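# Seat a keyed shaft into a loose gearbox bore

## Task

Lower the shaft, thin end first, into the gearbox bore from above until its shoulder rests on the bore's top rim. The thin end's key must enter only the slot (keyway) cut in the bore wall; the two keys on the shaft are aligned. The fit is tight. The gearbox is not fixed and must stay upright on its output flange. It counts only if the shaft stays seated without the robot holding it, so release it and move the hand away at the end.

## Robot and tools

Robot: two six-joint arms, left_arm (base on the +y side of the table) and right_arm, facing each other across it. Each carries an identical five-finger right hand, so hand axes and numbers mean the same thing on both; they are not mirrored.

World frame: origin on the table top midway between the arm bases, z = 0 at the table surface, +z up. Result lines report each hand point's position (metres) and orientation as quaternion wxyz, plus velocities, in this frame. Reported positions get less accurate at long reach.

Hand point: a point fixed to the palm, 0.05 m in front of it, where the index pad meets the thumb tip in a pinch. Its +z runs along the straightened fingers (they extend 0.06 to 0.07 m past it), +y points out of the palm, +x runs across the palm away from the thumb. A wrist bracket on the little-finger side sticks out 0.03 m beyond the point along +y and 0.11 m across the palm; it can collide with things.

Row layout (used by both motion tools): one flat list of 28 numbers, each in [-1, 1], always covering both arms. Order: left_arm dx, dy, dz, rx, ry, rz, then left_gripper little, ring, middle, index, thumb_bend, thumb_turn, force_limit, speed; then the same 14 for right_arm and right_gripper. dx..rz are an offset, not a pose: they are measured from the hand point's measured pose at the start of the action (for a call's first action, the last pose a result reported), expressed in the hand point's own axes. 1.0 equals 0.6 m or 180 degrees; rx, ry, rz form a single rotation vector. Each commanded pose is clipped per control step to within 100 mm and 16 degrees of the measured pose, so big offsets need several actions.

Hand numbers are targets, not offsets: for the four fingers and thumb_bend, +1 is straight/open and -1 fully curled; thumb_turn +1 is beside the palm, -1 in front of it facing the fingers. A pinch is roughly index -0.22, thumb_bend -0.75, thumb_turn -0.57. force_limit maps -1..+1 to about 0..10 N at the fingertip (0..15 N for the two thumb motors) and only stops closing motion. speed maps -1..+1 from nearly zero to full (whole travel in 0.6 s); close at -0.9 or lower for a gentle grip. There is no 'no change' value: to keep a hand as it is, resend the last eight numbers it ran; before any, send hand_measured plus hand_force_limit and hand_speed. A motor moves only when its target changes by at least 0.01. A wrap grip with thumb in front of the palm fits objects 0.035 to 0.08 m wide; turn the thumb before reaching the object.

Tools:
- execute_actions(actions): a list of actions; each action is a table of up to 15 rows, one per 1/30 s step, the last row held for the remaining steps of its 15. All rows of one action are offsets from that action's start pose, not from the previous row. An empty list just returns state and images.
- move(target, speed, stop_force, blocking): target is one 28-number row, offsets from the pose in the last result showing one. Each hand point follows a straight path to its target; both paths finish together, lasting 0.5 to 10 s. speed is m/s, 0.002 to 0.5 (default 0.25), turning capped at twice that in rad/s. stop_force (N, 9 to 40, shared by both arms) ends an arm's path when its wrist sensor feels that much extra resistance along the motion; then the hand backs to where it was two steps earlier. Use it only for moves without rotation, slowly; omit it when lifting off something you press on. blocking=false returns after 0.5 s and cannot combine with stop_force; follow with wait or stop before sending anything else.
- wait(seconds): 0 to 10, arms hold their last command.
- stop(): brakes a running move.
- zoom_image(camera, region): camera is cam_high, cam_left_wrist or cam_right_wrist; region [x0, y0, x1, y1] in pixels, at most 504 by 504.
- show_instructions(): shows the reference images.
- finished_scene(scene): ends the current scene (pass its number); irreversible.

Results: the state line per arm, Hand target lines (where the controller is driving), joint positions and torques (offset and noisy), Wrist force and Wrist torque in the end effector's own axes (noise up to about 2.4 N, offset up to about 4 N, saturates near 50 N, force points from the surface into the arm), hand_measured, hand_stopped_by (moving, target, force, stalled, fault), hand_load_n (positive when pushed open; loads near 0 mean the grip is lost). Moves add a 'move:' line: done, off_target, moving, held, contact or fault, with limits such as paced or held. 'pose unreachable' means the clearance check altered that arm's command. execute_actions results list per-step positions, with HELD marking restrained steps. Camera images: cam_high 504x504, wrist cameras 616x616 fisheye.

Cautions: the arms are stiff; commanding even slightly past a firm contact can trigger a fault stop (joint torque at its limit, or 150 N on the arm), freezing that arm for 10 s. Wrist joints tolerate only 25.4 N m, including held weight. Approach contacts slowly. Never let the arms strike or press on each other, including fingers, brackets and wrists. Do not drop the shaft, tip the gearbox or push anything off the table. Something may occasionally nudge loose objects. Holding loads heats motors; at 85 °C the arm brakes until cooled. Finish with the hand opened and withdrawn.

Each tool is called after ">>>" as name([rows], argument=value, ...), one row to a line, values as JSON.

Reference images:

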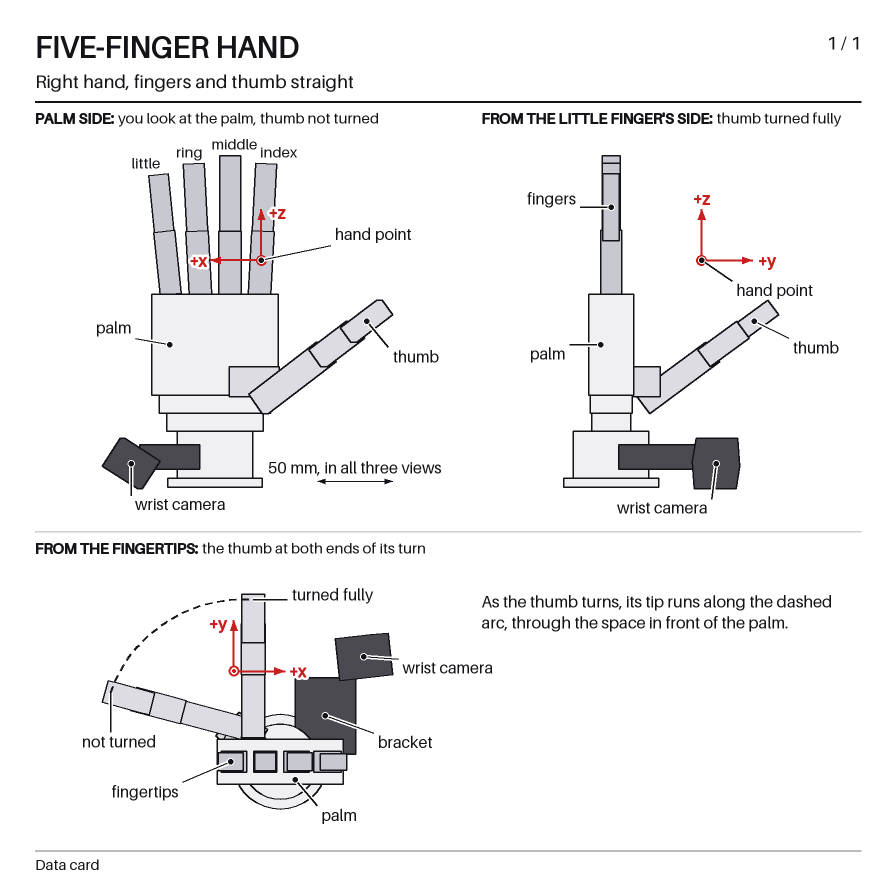

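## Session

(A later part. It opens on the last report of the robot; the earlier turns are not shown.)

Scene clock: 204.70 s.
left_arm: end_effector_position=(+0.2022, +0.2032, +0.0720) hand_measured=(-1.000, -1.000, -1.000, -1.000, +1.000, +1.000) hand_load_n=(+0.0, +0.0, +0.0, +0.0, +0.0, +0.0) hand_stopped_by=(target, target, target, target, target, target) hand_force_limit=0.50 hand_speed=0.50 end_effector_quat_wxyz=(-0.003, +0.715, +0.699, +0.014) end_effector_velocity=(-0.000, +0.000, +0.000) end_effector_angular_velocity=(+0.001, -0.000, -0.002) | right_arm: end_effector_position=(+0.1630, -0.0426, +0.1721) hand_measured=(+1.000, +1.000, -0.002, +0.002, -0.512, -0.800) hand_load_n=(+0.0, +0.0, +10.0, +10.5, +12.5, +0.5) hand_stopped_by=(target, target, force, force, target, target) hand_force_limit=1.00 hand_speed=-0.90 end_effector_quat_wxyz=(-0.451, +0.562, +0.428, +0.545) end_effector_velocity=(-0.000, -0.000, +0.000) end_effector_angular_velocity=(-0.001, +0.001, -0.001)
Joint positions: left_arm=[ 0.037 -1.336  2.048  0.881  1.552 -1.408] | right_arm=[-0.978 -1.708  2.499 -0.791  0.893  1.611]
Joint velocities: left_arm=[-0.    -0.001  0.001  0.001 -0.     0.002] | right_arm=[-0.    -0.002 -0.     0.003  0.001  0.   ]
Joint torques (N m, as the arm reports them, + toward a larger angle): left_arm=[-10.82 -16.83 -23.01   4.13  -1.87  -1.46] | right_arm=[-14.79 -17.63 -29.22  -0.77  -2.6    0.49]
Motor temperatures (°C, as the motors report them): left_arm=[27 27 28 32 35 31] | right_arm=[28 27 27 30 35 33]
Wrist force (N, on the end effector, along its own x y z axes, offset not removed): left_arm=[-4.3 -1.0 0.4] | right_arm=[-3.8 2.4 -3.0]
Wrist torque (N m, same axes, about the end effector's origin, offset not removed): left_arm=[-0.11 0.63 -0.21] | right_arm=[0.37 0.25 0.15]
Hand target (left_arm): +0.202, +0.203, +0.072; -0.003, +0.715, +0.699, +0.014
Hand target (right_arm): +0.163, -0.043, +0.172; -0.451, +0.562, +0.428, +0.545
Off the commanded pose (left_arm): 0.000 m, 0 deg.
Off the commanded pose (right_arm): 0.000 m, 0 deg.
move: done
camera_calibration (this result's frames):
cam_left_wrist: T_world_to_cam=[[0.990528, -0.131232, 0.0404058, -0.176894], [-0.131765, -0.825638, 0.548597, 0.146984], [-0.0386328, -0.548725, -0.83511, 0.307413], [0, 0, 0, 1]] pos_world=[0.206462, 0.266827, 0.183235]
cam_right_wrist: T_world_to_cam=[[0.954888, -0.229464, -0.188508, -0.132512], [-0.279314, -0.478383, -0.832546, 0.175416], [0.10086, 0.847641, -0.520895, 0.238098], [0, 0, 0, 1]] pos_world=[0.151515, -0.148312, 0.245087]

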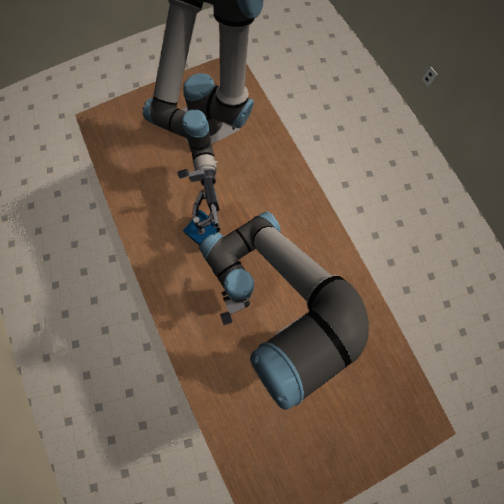

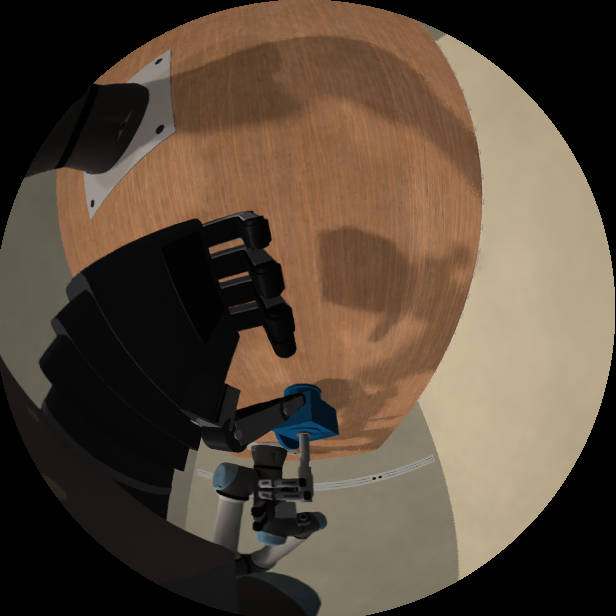

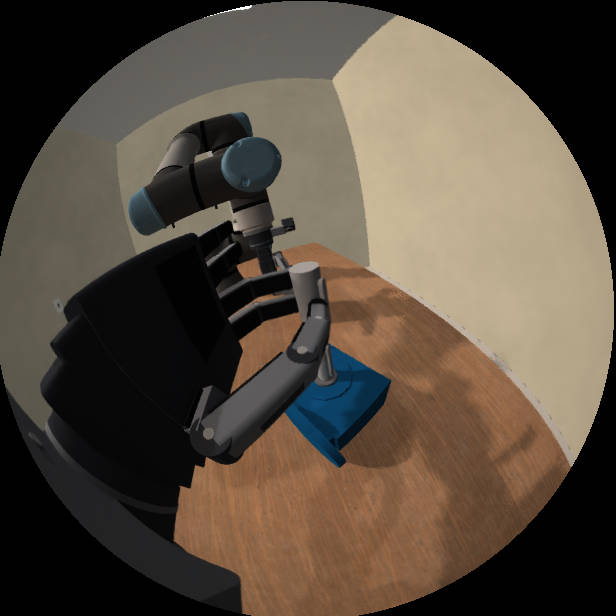

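>>> move(target=[0,0,0,0,0,0,-1,-1,-1,-1,1,1,0.5,0.5,0,0.0018,-0.001,0.022,0,0,1,1,-0.36,-0.36,-0.52,-0.8,1,-0.9], speed=0.03)

>>> zoom_image(camera="cam_right_wrist", region=[315,360,345,390])

>>> move(target=[0,0,0,0,0,0,-1,-1,-1,-1,1,1,0.5,0.5,-0.015,0.0006,0,0,0,0,1,1,-0.36,-0.36,-0.52,-0.8,1,-0.9], speed=0.004, stop_force=9)

>>> zoom_image(camera="cam_right_wrist", region=[315,360,345,390])

Scene clock: 206.30 s.
left_arm: end_effector_position=(+0.2022, +0.2032, +0.0720) hand_measured=(-1.000, -1.000, -1.000, -1.000, +1.000, +1.000) hand_load_n=(+0.0, +0.0, +0.0, +0.0, +0.0, +0.0) hand_stopped_by=(target, target, target, target, target, target) hand_force_limit=0.50 hand_speed=0.50 end_effector_quat_wxyz=(-0.003, +0.715, +0.699, +0.014) end_effector_velocity=(+0.000, -0.000, +0.001) end_effector_angular_velocity=(-0.002, -0.001, -0.001) | right_arm: end_effector_position=(+0.1639, -0.0435, +0.1721) hand_measured=(+1.000, +1.000, -0.002, +0.002, -0.512, -0.800) hand_load_n=(+0.0, +0.0, +9.5, +10.5, +12.5, +1.0) hand_stopped_by=(target, target, force, force, target, target) hand_force_limit=1.00 hand_speed=-0.90 end_effector_quat_wxyz=(-0.470, +0.546, +0.447, +0.530) end_effector_velocity=(+0.000, -0.000, +0.000) end_effector_angular_velocity=(+0.000, -0.000, +0.009)
Joint positions: left_arm=[ 0.037 -1.336  2.048  0.881  1.552 -1.408] | right_arm=[-1.054 -1.711  2.503 -0.797  0.748  1.614]
Joint velocities: left_arm=[ 0.001 -0.001 -0.    -0.    -0.001  0.001] | right_arm=[-0.009  0.     0.    -0.001 -0.018  0.   ]
Joint torques (N m, as the arm reports them, + toward a larger angle): left_arm=[-10.3  -18.26 -22.58   4.26  -1.96  -1.37] | right_arm=[-15.04  -1.92  -8.34  -3.34  -2.44   1.59]
Motor temperatures (°C, as the motors report them): left_arm=[27 27 28 32 35 31] | right_arm=[28 27 27 30 35 33]
Wrist force (N, on the end effector, along its own x y z axes, offset not removed): left_arm=[-3.1 0.9 1.5] | right_arm=[-3.5 0.3 2.6]
Wrist torque (N m, same axes, about the end effector's origin, offset not removed): left_arm=[0.08 0.33 -0.04] | right_arm=[-0.16 0.15 0.23]
Hand target (left_arm): +0.202, +0.203, +0.072; -0.003, +0.715, +0.699, +0.014
Hand target (right_arm): +0.164, -0.043, +0.172; -0.470, +0.546, +0.447, +0.530
Off the commanded pose (left_arm): 0.000 m, 0 deg.
Off the commanded pose (right_arm): 0.000 m, 0 deg.
move: done
camera_calibration (this result's frames):
cam_left_wrist: T_world_to_cam=[[0.990528, -0.131232, 0.0404056, -0.176893], [-0.131765, -0.825638, 0.548598, 0.146984], [-0.0386331, -0.548725, -0.83511, 0.307413], [0, 0, 0, 1]] pos_world=[0.206462, 0.266827, 0.183235]
cam_right_wrist: T_world_to_cam=[[0.968459, -0.163162, -0.188324, -0.132932], [-0.245429, -0.494081, -0.834055, 0.169329], [0.0430389, 0.853968, -0.518542, 0.248093], [0, 0, 0, 1]] pos_world=[0.15962, -0.149891, 0.244842]

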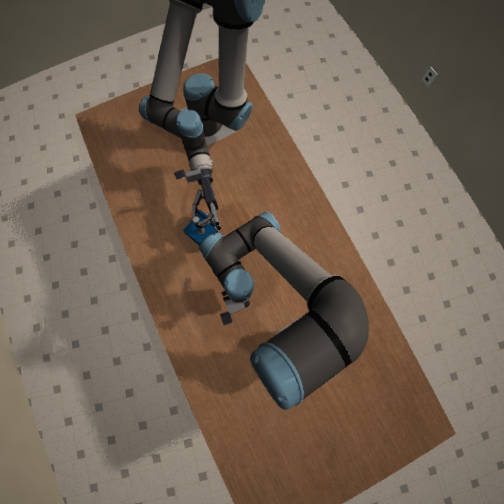

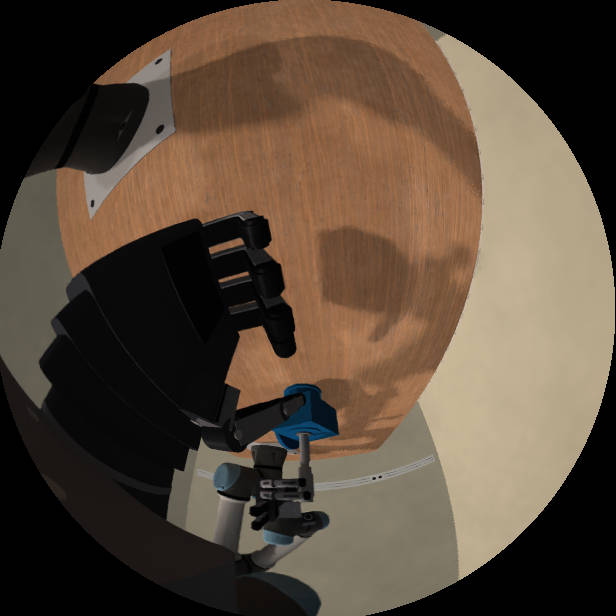

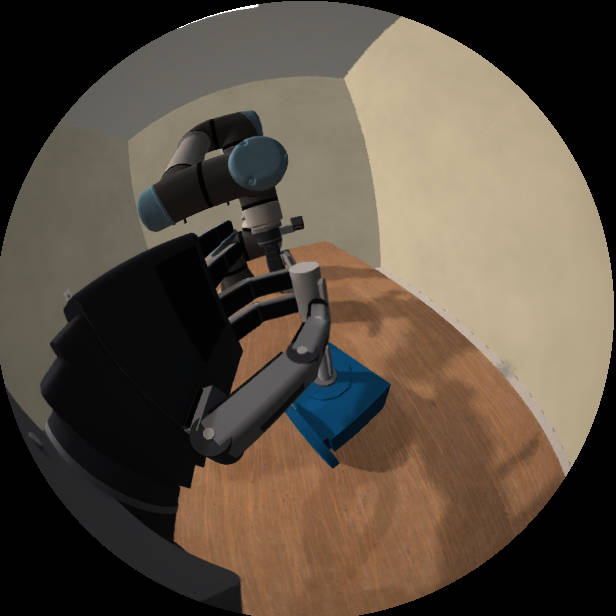

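Region (315, 360, 345, 390) of cam_right_wrist's 616x616 image, scaled by 16.800, with more detail than that image has.

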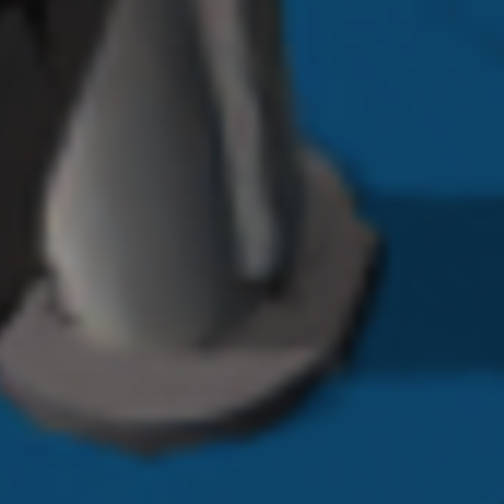

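Scene clock: 206.97 s.
left_arm: end_effector_position=(+0.2022, +0.2032, +0.0720) hand_measured=(-1.000, -1.000, -1.000, -1.000, +1.000, +1.000) hand_load_n=(+0.0, +0.0, +0.0, +0.0, +0.0, +0.0) hand_stopped_by=(target, target, target, target, target, target) hand_force_limit=0.50 hand_speed=0.50 end_effector_quat_wxyz=(-0.003, +0.715, +0.699, +0.014) end_effector_velocity=(-0.000, +0.001, -0.001) end_effector_angular_velocity=(+0.003, +0.001, +0.000) | right_arm: end_effector_position=(+0.1639, -0.0436, +0.1708) hand_measured=(+1.000, +1.000, -0.002, +0.002, -0.512, -0.800) hand_load_n=(+0.0, +0.0, +10.0, +11.0, +12.0, -0.5) hand_stopped_by=(target, target, force, force, target, target) hand_force_limit=1.00 hand_speed=-0.90 end_effector_quat_wxyz=(-0.470, +0.547, +0.447, +0.530) end_effector_velocity=(-0.000, -0.000, +0.001) end_effector_angular_velocity=(-0.001, +0.001, +0.000)
Joint positions: left_arm=[ 0.037 -1.336  2.048  0.881  1.552 -1.408] | right_arm=[-1.055 -1.708  2.505 -0.802  0.748  1.614]
Joint velocities: left_arm=[0.    0.002 0.    0.    0.001 0.   ] | right_arm=[-0.    -0.004 -0.002  0.007 -0.    -0.   ]
Joint torques (N m, as the arm reports them, + toward a larger angle): left_arm=[-10.49 -17.57 -22.39   4.17  -2.03  -1.53] | right_arm=[  3.79 -13.12 -23.13   2.09   2.5   -0.32]
Motor temperatures (°C, as the motors report them): left_arm=[27 27 28 32 35 31] | right_arm=[28 27 27 30 35 33]
Wrist force (N, on the end effector, along its own x y z axes, offset not removed): left_arm=[0.0 1.0 1.6] | right_arm=[7.6 -1.8 2.9]
Wrist torque (N m, same axes, about the end effector's origin, offset not removed): left_arm=[0.15 0.02 0.13] | right_arm=[-0.29 0.19 0.16]
Hand target (left_arm): +0.202, +0.203, +0.072; -0.003, +0.715, +0.699, +0.014
Hand target (right_arm): +0.164, -0.044, +0.171; -0.470, +0.546, +0.447, +0.530
Off the commanded pose (left_arm): 0.000 m, 0 deg.
Off the commanded pose (right_arm): 0.008 m, 0 deg.
move: contact (right_arm)
camera_calibration (this result's frames):
cam_left_wrist: T_world_to_cam=[[0.990528, -0.131232, 0.0404057, -0.176894], [-0.131764, -0.825639, 0.548597, 0.146984], [-0.0386328, -0.548725, -0.83511, 0.307412], [0, 0, 0, 1]] pos_world=[0.206462, 0.266827, 0.183235]
cam_right_wrist: T_world_to_cam=[[0.968374, -0.163402, -0.188551, -0.133193], [-0.245754, -0.494156, -0.833915, 0.168182], [0.04309, 0.853879, -0.518685, 0.247475], [0, 0, 0, 1]] pos_world=[0.159648, -0.14997, 0.243497]

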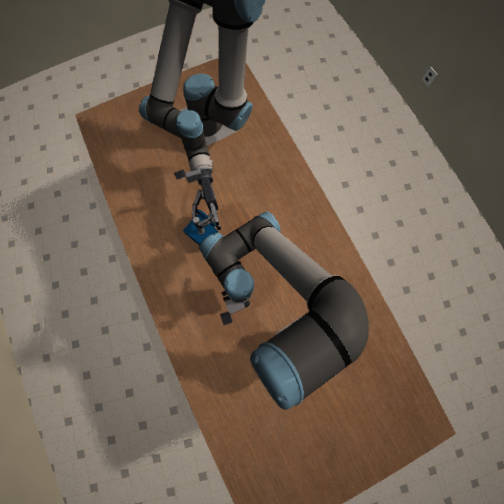

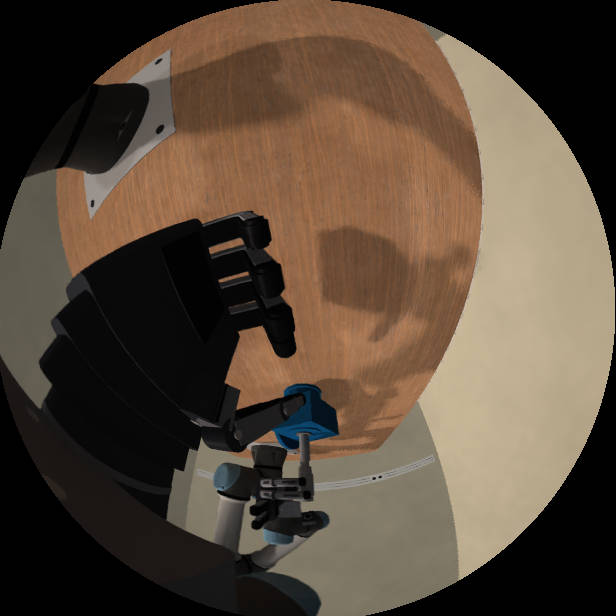

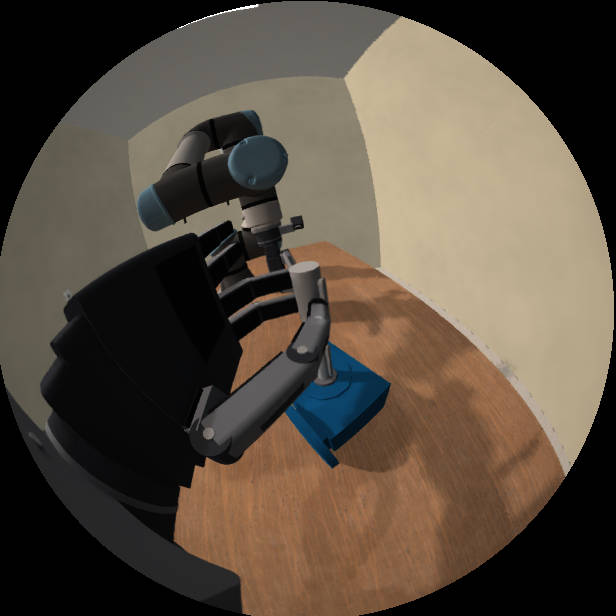

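Region (315, 360, 345, 390) of cam_right_wrist's 616x616 image, scaled by 16.800, with more detail than that image has.

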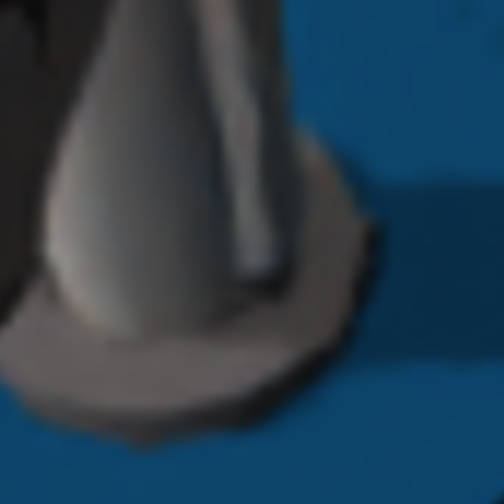

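>>> move(target=[0,0,0,0,0,0,-1,-1,-1,-1,1,1,0.5,0.5,0.002,-0.003,0.002,-0.042,0,0,1,1,-0.36,-0.36,-0.52,-0.8,1,-0.9], speed=0.03)

>>> zoom_image(camera="cam_right_wrist", region=[315,360,345,390])

>>> move(target=[0,0,0,0,0,0,-1,-1,-1,-1,1,1,0.5,0.5,-0.015,0.0006,0,0,0,0,1,1,-0.36,-0.36,-0.52,-0.8,1,-0.9], speed=0.004, stop_force=9)

>>> zoom_image(camera="cam_right_wrist", region=[315,360,345,390])

Scene clock: 209.63 s.
left_arm: end_effector_position=(+0.2022, +0.2032, +0.0720) hand_measured=(-1.000, -1.000, -1.000, -1.000, +1.000, +1.000) hand_load_n=(+0.0, +0.0, +0.0, +0.0, +0.0, +0.0) hand_stopped_by=(target, target, target, target, target, target) hand_force_limit=0.50 hand_speed=0.50 end_effector_quat_wxyz=(-0.003, +0.715, +0.699, +0.014) end_effector_velocity=(-0.000, -0.001, +0.000) end_effector_angular_velocity=(-0.001, -0.000, +0.000) | right_arm: end_effector_position=(+0.1624, -0.0421, +0.1720) hand_measured=(+1.000, +1.000, -0.002, +0.002, -0.512, -0.800) hand_load_n=(+0.0, +0.0, +9.5, +10.0, +12.5, +0.0) hand_stopped_by=(target, target, force, force, target, target) hand_force_limit=1.00 hand_speed=-0.90 end_effector_quat_wxyz=(-0.433, +0.576, +0.411, +0.558) end_effector_velocity=(+0.001, +0.000, +0.001) end_effector_angular_velocity=(+0.001, -0.002, -0.009)
Joint positions: left_arm=[ 0.037 -1.336  2.048  0.881  1.552 -1.408] | right_arm=[-0.906 -1.699  2.489 -0.788  1.028  1.61 ]
Joint velocities: left_arm=[-0.001  0.    -0.001 -0.    -0.    -0.001] | right_arm=[ 0.01   0.002 -0.003 -0.001  0.019 -0.   ]
Joint torques (N m, as the arm reports them, + toward a larger angle): left_arm=[-10.93 -18.09 -22.82   4.18  -1.91  -1.48] | right_arm=[ 13.03  -1.49 -28.9   -0.76   2.16  -1.58]
Motor temperatures (°C, as the motors report them): left_arm=[27 27 28 32 35 31] | right_arm=[28 27 27 30 35 33]
Wrist force (N, on the end effector, along its own x y z axes, offset not removed): left_arm=[-3.8 -1.1 -0.6] | right_arm=[-3.8 1.5 1.0]
Wrist torque (N m, same axes, about the end effector's origin, offset not removed): left_arm=[-0.11 0.44 -0.21] | right_arm=[-0.16 0.36 0.08]
Hand target (left_arm): +0.202, +0.203, +0.072; -0.003, +0.715, +0.699, +0.014
Hand target (right_arm): +0.162, -0.042, +0.172; -0.433, +0.576, +0.411, +0.558
Off the commanded pose (left_arm): 0.000 m, 0 deg.
Off the commanded pose (right_arm): 0.000 m, 0 deg.
move: done
camera_calibration (this result's frames):
cam_left_wrist: T_world_to_cam=[[0.990528, -0.131232, 0.0404056, -0.176893], [-0.131765, -0.825638, 0.548597, 0.146984], [-0.038633, -0.548725, -0.83511, 0.307413], [0, 0, 0, 1]] pos_world=[0.206462, 0.266827, 0.183235]
cam_right_wrist: T_world_to_cam=[[0.938409, -0.289584, -0.188492, -0.131684], [-0.309493, -0.461902, -0.83118, 0.1808], [0.153632, 0.838324, -0.523078, 0.229067], [0, 0, 0, 1]] pos_world=[0.144338, -0.146654, 0.245276]

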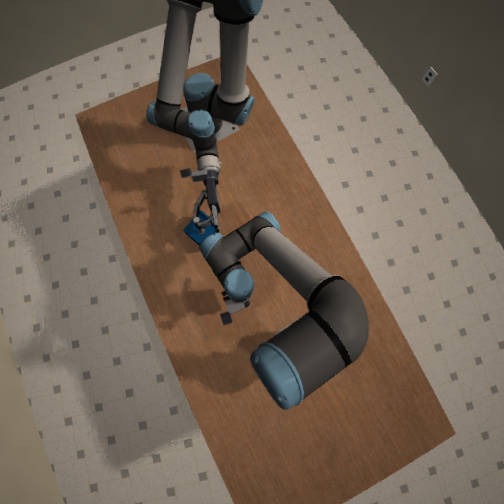

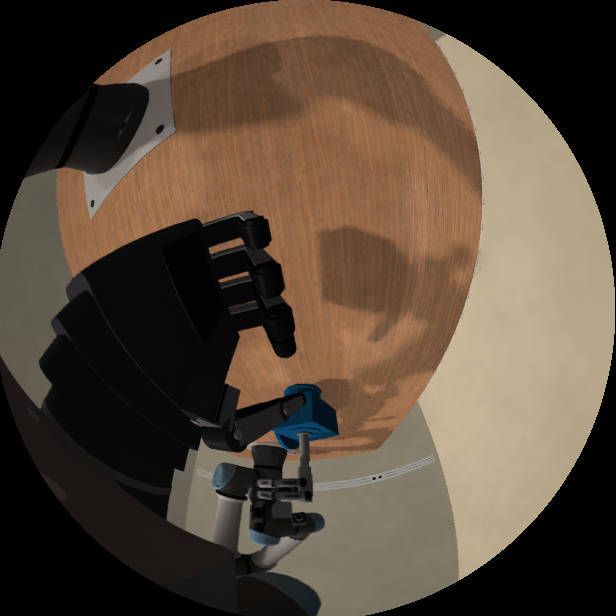

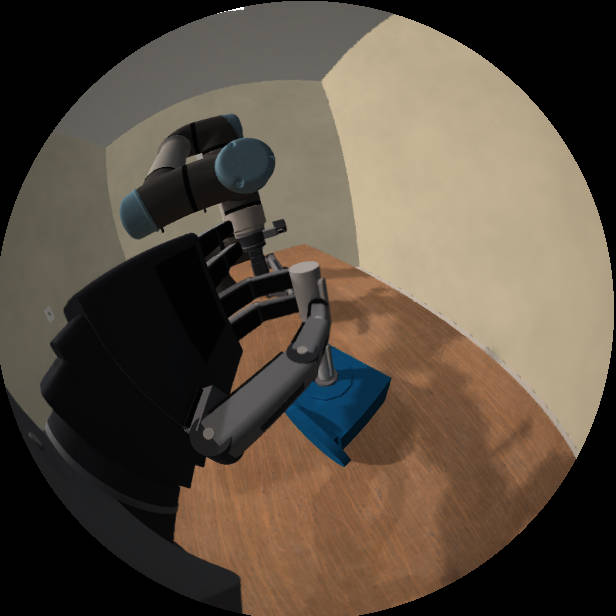

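Region (315, 360, 345, 390) of cam_right_wrist's 616x616 image, scaled by 16.800, with more detail than that image has.

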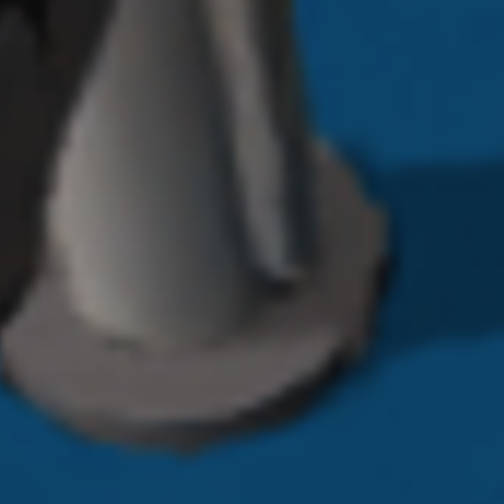

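Scene clock: 210.60 s.
left_arm: end_effector_position=(+0.2022, +0.2032, +0.0720) hand_measured=(-1.000, -1.000, -1.000, -1.000, +1.000, +1.000) hand_load_n=(+0.0, +0.0, +0.0, +0.0, +0.0, +0.0) hand_stopped_by=(target, target, target, target, target, target) hand_force_limit=0.50 hand_speed=0.50 end_effector_quat_wxyz=(-0.003, +0.715, +0.699, +0.014) end_effector_velocity=(+0.000, -0.001, +0.000) end_effector_angular_velocity=(-0.002, +0.000, +0.002) | right_arm: end_effector_position=(+0.1623, -0.0421, +0.1695) hand_measured=(+1.000, +1.000, -0.002, +0.002, -0.512, -0.800) hand_load_n=(+0.0, +0.0, +10.5, +10.5, +12.5, -1.5) hand_stopped_by=(target, target, force, force, target, target) hand_force_limit=1.00 hand_speed=-0.90 end_effector_quat_wxyz=(-0.433, +0.576, +0.411, +0.558) end_effector_velocity=(-0.000, +0.000, +0.001) end_effector_angular_velocity=(-0.000, +0.001, +0.000)
Joint positions: left_arm=[ 0.037 -1.336  2.048  0.881  1.552 -1.408] | right_arm=[-0.906 -1.693  2.493 -0.798  1.028  1.61 ]
Joint velocities: left_arm=[-0.     0.    -0.001 -0.001  0.    -0.002] | right_arm=[ 0.001 -0.004 -0.002  0.007  0.     0.   ]
Joint torques (N m, as the arm reports them, + toward a larger angle): left_arm=[-11.22 -17.55 -22.56   4.15  -1.9   -1.59] | right_arm=[-12.86 -12.7  -21.     2.9   -2.43  -0.65]
Motor temperatures (°C, as the motors report them): left_arm=[27 27 28 32 35 31] | right_arm=[28 27 27 30 35 33]
Wrist force (N, on the end effector, along its own x y z axes, offset not removed): left_arm=[-4.9 2.7 0.2] | right_arm=[10.4 -1.9 4.8]
Wrist torque (N m, same axes, about the end effector's origin, offset not removed): left_arm=[0.49 0.85 -0.31] | right_arm=[-0.41 0.06 0.09]
Hand target (left_arm): +0.202, +0.203, +0.072; -0.003, +0.715, +0.699, +0.014
Hand target (right_arm): +0.162, -0.042, +0.170; -0.433, +0.576, +0.411, +0.558
Off the commanded pose (left_arm): 0.000 m, 0 deg.
Off the commanded pose (right_arm): 0.006 m, 0 deg.
move: contact (right_arm)
camera_calibration (this result's frames):
cam_left_wrist: T_world_to_cam=[[0.990528, -0.131232, 0.0404058, -0.176894], [-0.131765, -0.825639, 0.548597, 0.146984], [-0.0386329, -0.548725, -0.83511, 0.307413], [0, 0, 0, 1]] pos_world=[0.206462, 0.266827, 0.183236]
cam_right_wrist: T_world_to_cam=[[0.938397, -0.289565, -0.18858, -0.132091], [-0.309588, -0.462057, -0.831059, 0.178634], [0.15351, 0.838246, -0.523239, 0.227832], [0, 0, 0, 1]] pos_world=[0.144282, -0.146689, 0.242756]

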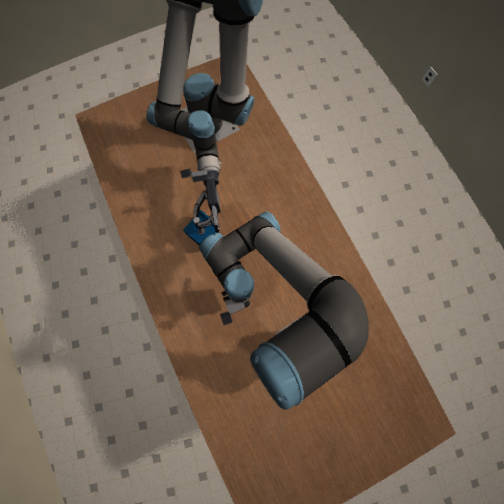

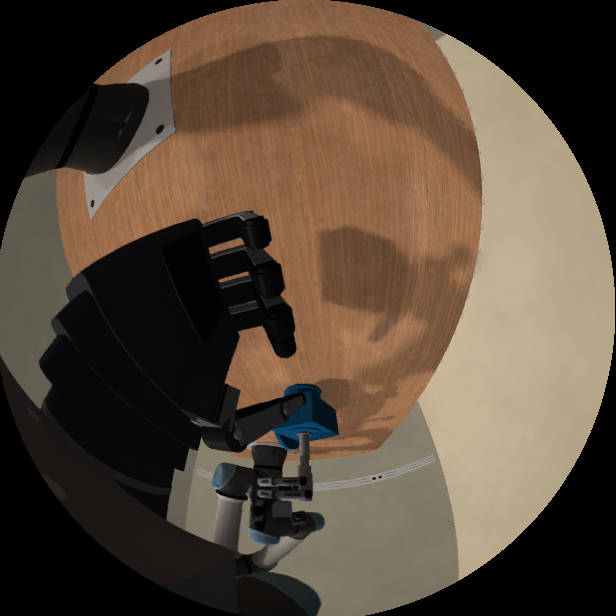

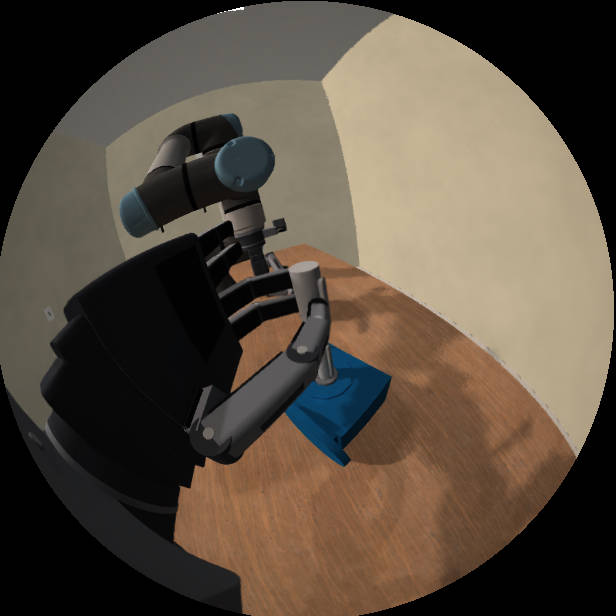

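Region (315, 360, 345, 390) of cam_right_wrist's 616x616 image, scaled by 16.800, with more detail than that image has.

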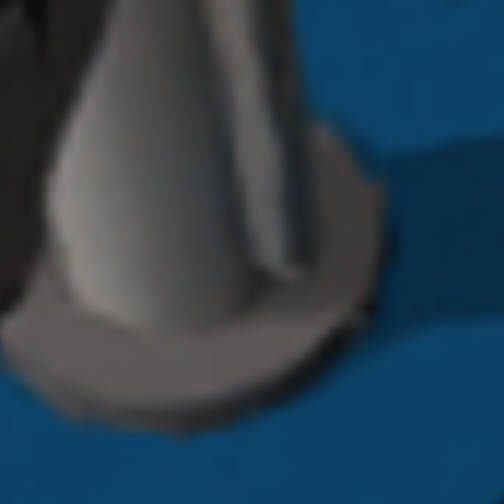

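>>> move(target=[0,0,0,0,0,0,-1,-1,-1,-1,1,1,0.5,0.5,0.0015,-0.001,0.0007,-0.017,0,0,1,1,-0.36,-0.36,-0.52,-0.8,1,-0.9], speed=0.02)

>>> move(target=[0,0,0,0,0,0,-1,-1,-1,-1,1,1,0.5,0.5,-0.015,0.0006,0,0,0,0,1,1,-0.36,-0.36,-0.52,-0.8,1,-0.9], speed=0.004, stop_force=9)

>>> zoom_image(camera="cam_right_wrist", region=[315,360,345,390])

Scene clock: 212.33 s.
left_arm: end_effector_position=(+0.2022, +0.2032, +0.0720) hand_measured=(-1.000, -1.000, -1.000, -1.000, +1.000, +1.000) hand_load_n=(+0.0, +0.0, +0.0, +0.0, +0.0, +0.0) hand_stopped_by=(target, target, target, target, target, target) hand_force_limit=0.50 hand_speed=0.50 end_effector_quat_wxyz=(-0.003, +0.715, +0.699, +0.014) end_effector_velocity=(+0.000, +0.001, -0.001) end_effector_angular_velocity=(+0.004, -0.001, +0.000) | right_arm: end_effector_position=(+0.1619, -0.0416, +0.1704) hand_measured=(+1.000, +1.000, -0.002, +0.002, -0.512, -0.800) hand_load_n=(+0.0, +0.0, +9.5, +9.0, +14.0, +0.0) hand_stopped_by=(target, target, force, force, target, target) hand_force_limit=1.00 hand_speed=-0.90 end_effector_quat_wxyz=(-0.417, +0.587, +0.396, +0.569) end_effector_velocity=(+0.001, -0.000, +0.000) end_effector_angular_velocity=(+0.001, -0.001, -0.007)
Joint positions: left_arm=[ 0.037 -1.336  2.048  0.881  1.552 -1.408] | right_arm=[-0.844 -1.682  2.479 -0.793  1.143  1.609]
Joint velocities: left_arm=[ 0.     0.001  0.001  0.001 -0.001 -0.   ] | right_arm=[ 0.006  0.002 -0.002 -0.001  0.013  0.   ]
Joint torques (N m, as the arm reports them, + toward a larger angle): left_arm=[-10.87 -17.26 -22.44   4.2   -2.    -1.56] | right_arm=[ 12.58  -4.64 -30.71  -2.12   1.97  -1.86]
Motor temperatures (°C, as the motors report them): left_arm=[27 27 28 32 35 31] | right_arm=[28 27 27 30 35 33]
Wrist force (N, on the end effector, along its own x y z axes, offset not removed): left_arm=[-2.4 1.9 0.7] | right_arm=[-7.9 0.6 2.4]
Wrist torque (N m, same axes, about the end effector's origin, offset not removed): left_arm=[0.24 0.34 -0.06] | right_arm=[-0.37 0.06 -0.11]
Hand target (left_arm): +0.202, +0.203, +0.072; -0.003, +0.715, +0.699, +0.014
Hand target (right_arm): +0.162, -0.042, +0.170; -0.417, +0.588, +0.396, +0.569
Off the commanded pose (left_arm): 0.000 m, 0 deg.
Off the commanded pose (right_arm): 0.000 m, 0 deg.
move: done
camera_calibration (this result's frames):
cam_left_wrist: T_world_to_cam=[[0.990528, -0.131232, 0.0404057, -0.176893], [-0.131765, -0.825639, 0.548597, 0.146984], [-0.038633, -0.548725, -0.83511, 0.307413], [0, 0, 0, 1]] pos_world=[0.206462, 0.266827, 0.183236]
cam_right_wrist: T_world_to_cam=[[0.921673, -0.339176, -0.188356, -0.130755], [-0.334013, -0.446727, -0.829982, 0.183922], [0.197366, 0.827886, -0.525026, 0.220665], [0, 0, 0, 1]] pos_world=[0.138394, -0.144871, 0.243878]

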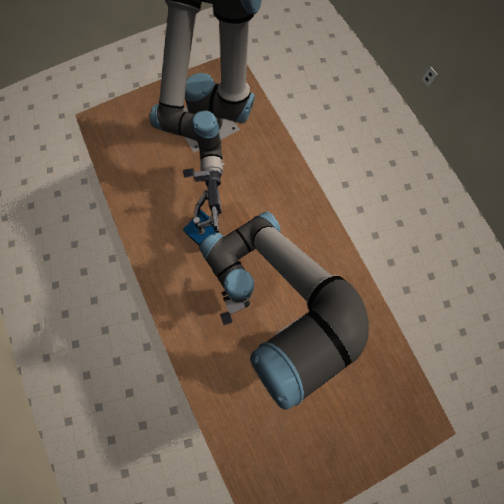

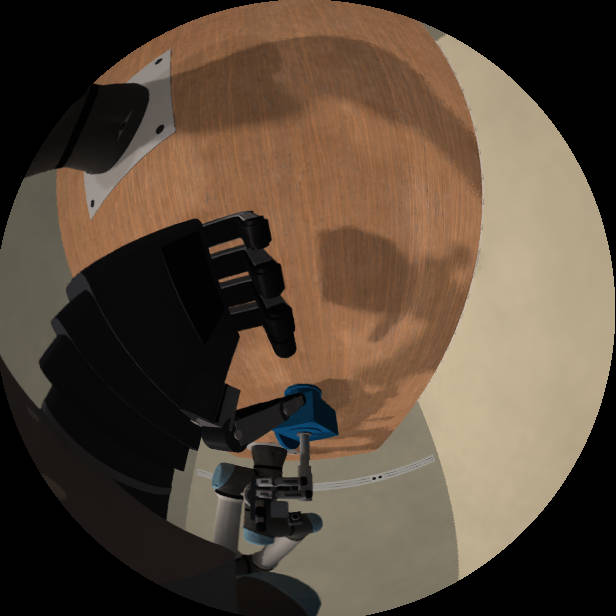

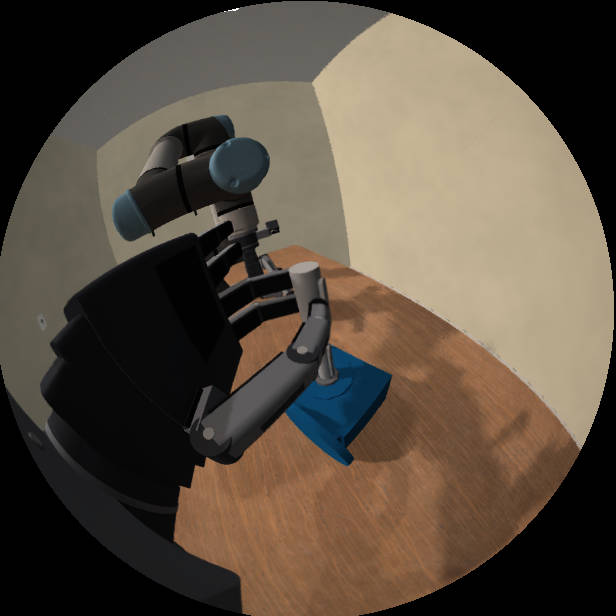

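Scene clock: 212.87 s.
left_arm: end_effector_position=(+0.2022, +0.2032, +0.0720) hand_measured=(-1.000, -1.000, -1.000, -1.000, +1.000, +1.000) hand_load_n=(+0.0, +0.0, +0.0, +0.0, +0.0, +0.0) hand_stopped_by=(target, target, target, target, target, target) hand_force_limit=0.50 hand_speed=0.50 end_effector_quat_wxyz=(-0.003, +0.715, +0.699, +0.014) end_effector_velocity=(+0.000, +0.001, -0.001) end_effector_angular_velocity=(+0.003, +0.001, +0.002) | right_arm: end_effector_position=(+0.1618, -0.0415, +0.1697) hand_measured=(+1.000, +1.000, -0.002, +0.002, -0.512, -0.800) hand_load_n=(+0.0, +0.0, +10.5, +9.5, +13.0, -1.5) hand_stopped_by=(target, target, force, force, target, target) hand_force_limit=1.00 hand_speed=-0.90 end_effector_quat_wxyz=(-0.418, +0.587, +0.396, +0.569) end_effector_velocity=(-0.000, -0.000, +0.001) end_effector_angular_velocity=(-0.002, +0.002, +0.001)
Joint positions: left_arm=[ 0.037 -1.336  2.048  0.881  1.552 -1.408] | right_arm=[-0.843 -1.68   2.48  -0.796  1.143  1.609]
Joint velocities: left_arm=[ 0.001  0.001  0.001  0.001  0.    -0.001] | right_arm=[ 0.    -0.003 -0.002  0.008 -0.     0.   ]
Joint torques (N m, as the arm reports them, + toward a larger angle): left_arm=[-11.07 -17.6  -22.38   4.19  -1.94  -1.55] | right_arm=[ -0.45 -15.98 -22.55   1.49  -0.35  -0.75]
Motor temperatures (°C, as the motors report them): left_arm=[27 27 28 32 35 31] | right_arm=[28 27 27 30 35 33]
Wrist force (N, on the end effector, along its own x y z axes, offset not removed): left_arm=[-4.4 -0.2 2.0] | right_arm=[4.1 2.5 1.1]
Wrist torque (N m, same axes, about the end effector's origin, offset not removed): left_arm=[-0.05 0.45 -0.28] | right_arm=[0.10 0.38 -0.01]
Hand target (left_arm): +0.202, +0.203, +0.072; -0.003, +0.715, +0.699, +0.014
Hand target (right_arm): +0.162, -0.041, +0.170; -0.418, +0.587, +0.396, +0.569
Off the commanded pose (left_arm): 0.000 m, 0 deg.
Off the commanded pose (right_arm): 0.008 m, 0 deg.
move: contact (right_arm)
camera_calibration (this result's frames):
cam_left_wrist: T_world_to_cam=[[0.990528, -0.131232, 0.0404056, -0.176894], [-0.131764, -0.825639, 0.548597, 0.146984], [-0.038633, -0.548725, -0.83511, 0.307413], [0, 0, 0, 1]] pos_world=[0.206462, 0.266827, 0.183236]
cam_right_wrist: T_world_to_cam=[[0.921751, -0.338988, -0.188315, -0.130798], [-0.333887, -0.446804, -0.829991, 0.183312], [0.197217, 0.827921, -0.525025, 0.220289], [0, 0, 0, 1]] pos_world=[0.138324, -0.144816, 0.243173]

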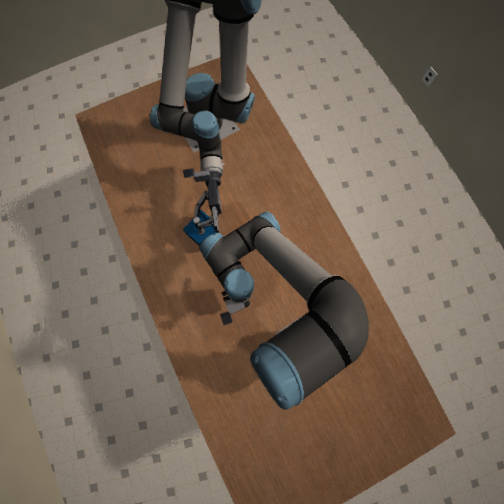

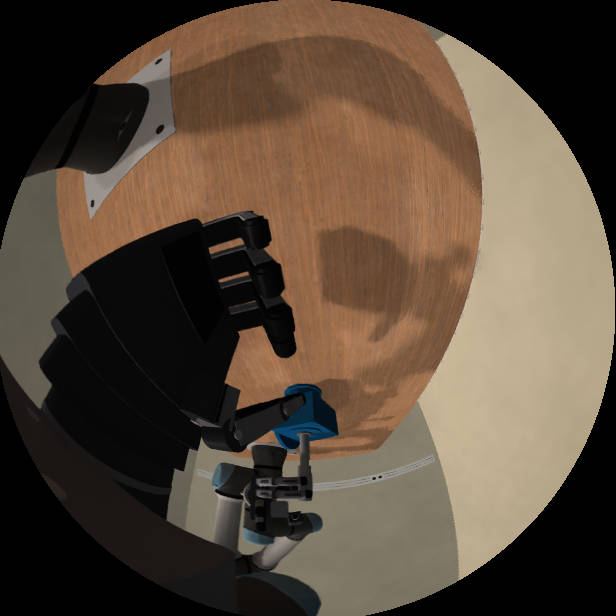

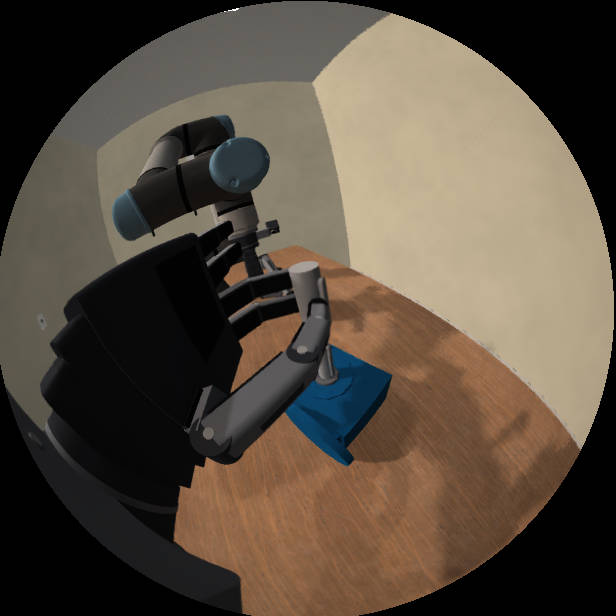

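Region (315, 360, 345, 390) of cam_right_wrist's 616x616 image, scaled by 16.800, with more detail than that image has.

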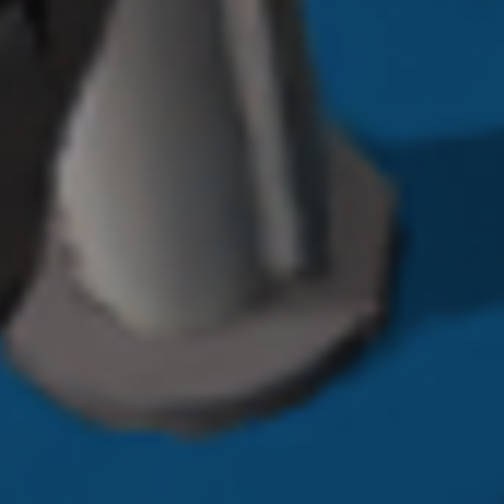

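>>> move(target=[0,0,0,0,0,0,-1,-1,-1,-1,1,1,0.5,0.5,0.0005,0.0025,0,0.008,0,0,1,1,-0.36,-0.36,-0.52,-0.8,1,-0.9], speed=0.01)

>>> zoom_image(camera="cam_right_wrist", region=[315,360,345,390])

>>> zoom_image(camera="cam_high", region=[180,205,220,245])

>>> zoom_image(camera="cam_left_wrist", region=[270,420,350,520])

Scene clock: 214.53 s.
left_arm: end_effector_position=(+0.2022, +0.2032, +0.0720) hand_measured=(-1.000, -1.000, -1.000, -1.000, +1.000, +1.000) hand_load_n=(+0.0, +0.0, +0.0, +0.0, +0.0, +0.0) hand_stopped_by=(target, target, target, target, target, target) hand_force_limit=0.50 hand_speed=0.50 end_effector_quat_wxyz=(-0.003, +0.715, +0.699, +0.014) end_effector_velocity=(-0.000, +0.001, -0.000) end_effector_angular_velocity=(+0.001, +0.001, +0.002) | right_arm: end_effector_position=(+0.1632, -0.0420, +0.1699) hand_measured=(+1.000, +1.000, -0.002, +0.002, -0.512, -0.800) hand_load_n=(+0.0, +0.0, +10.5, +10.5, +11.0, -0.5) hand_stopped_by=(target, target, force, force, target, target) hand_force_limit=1.00 hand_speed=-0.90 end_effector_quat_wxyz=(-0.425, +0.582, +0.403, +0.564) end_effector_velocity=(+0.001, -0.000, +0.000) end_effector_angular_velocity=(+0.000, +0.000, +0.002)
Joint positions: left_arm=[ 0.037 -1.336  2.048  0.881  1.552 -1.408] | right_arm=[-0.877 -1.687  2.486 -0.795  1.085  1.609]
Joint velocities: left_arm=[ 0.    -0.     0.001  0.001  0.001 -0.002] | right_arm=[-0.004 -0.001  0.     0.    -0.006  0.   ]
Joint torques (N m, as the arm reports them, + toward a larger angle): left_arm=[-10.61 -17.96 -22.75   4.22  -1.96  -1.59] | right_arm=[-15.26 -16.87  -7.72  -3.07  -2.38   1.52]
Motor temperatures (°C, as the motors report them): left_arm=[27 27 28 32 35 31] | right_arm=[28 27 27 30 35 33]
Wrist force (N, on the end effector, along its own x y z axes, offset not removed): left_arm=[-2.0 0.7 1.7] | right_arm=[-5.3 -1.5 0.0]
Wrist torque (N m, same axes, about the end effector's origin, offset not removed): left_arm=[0.17 0.16 -0.08] | right_arm=[-0.25 0.80 -0.01]
Hand target (left_arm): +0.202, +0.203, +0.072; -0.003, +0.715, +0.699, +0.014
Hand target (right_arm): +0.163, -0.042, +0.170; -0.425, +0.582, +0.403, +0.564
Off the commanded pose (left_arm): 0.000 m, 0 deg.
Off the commanded pose (right_arm): 0.000 m, 0 deg.
move: done
camera_calibration (this result's frames):
cam_left_wrist: T_world_to_cam=[[0.990528, -0.131232, 0.0404057, -0.176893], [-0.131765, -0.825639, 0.548597, 0.146984], [-0.038633, -0.548725, -0.83511, 0.307413], [0, 0, 0, 1]] pos_world=[0.206462, 0.266827, 0.183236]
cam_right_wrist: T_world_to_cam=[[0.929937, -0.315762, -0.188445, -0.13256], [-0.322509, -0.454176, -0.830489, 0.181675], [0.17665, 0.833077, -0.524191, 0.223995], [0, 0, 0, 1]] pos_world=[0.142296, -0.14595, 0.243315]

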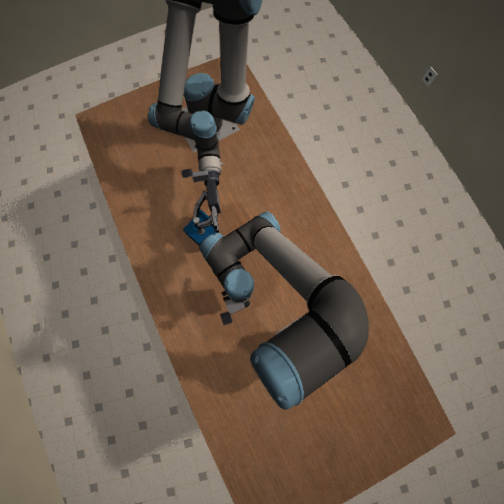

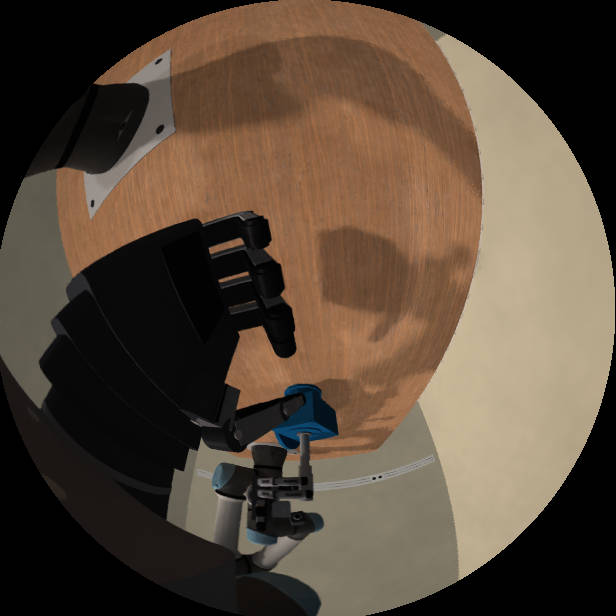

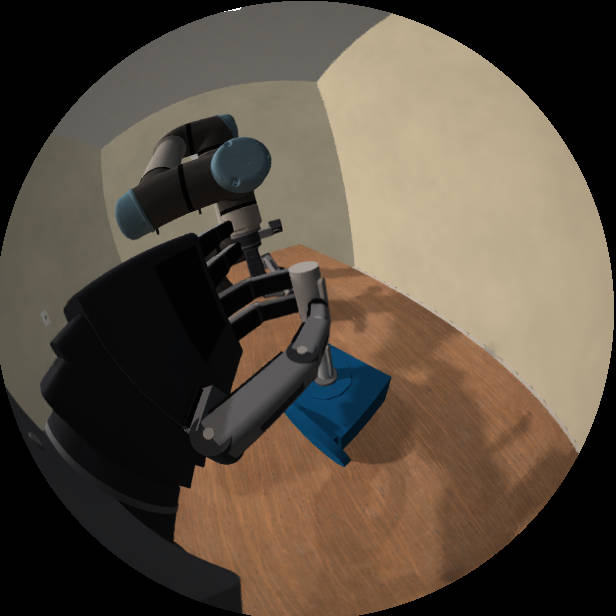

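Region (315, 360, 345, 390) of cam_right_wrist's 616x616 image, scaled by 16.800, with more detail than that image has.

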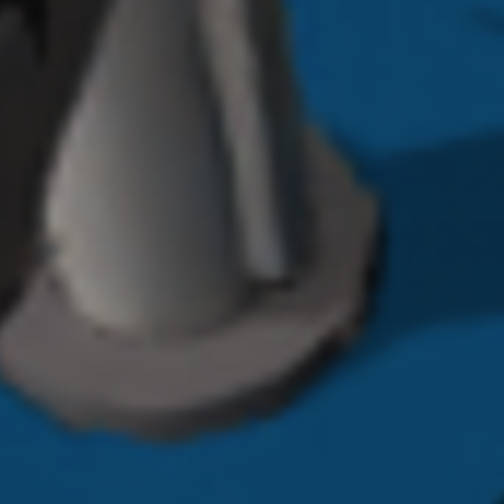

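Region (180, 205, 220, 245) of cam_high's 504x504 image, scaled by 12.600, with more detail than that image has.

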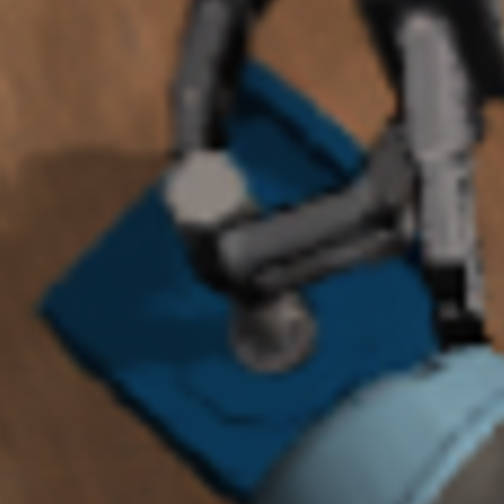

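Region (270, 420, 350, 520) of cam_left_wrist's 616x616 image, scaled by 5.040, with more detail than that image has; it fills the left 403 columns of this view, and the rest is white.

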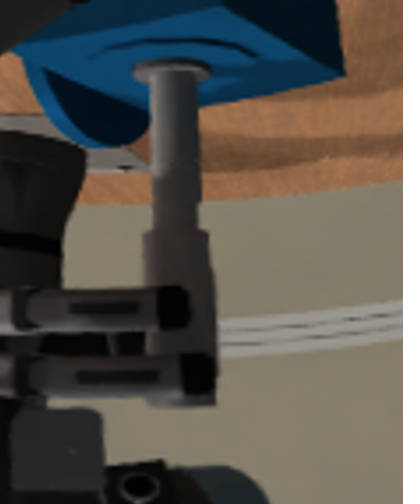

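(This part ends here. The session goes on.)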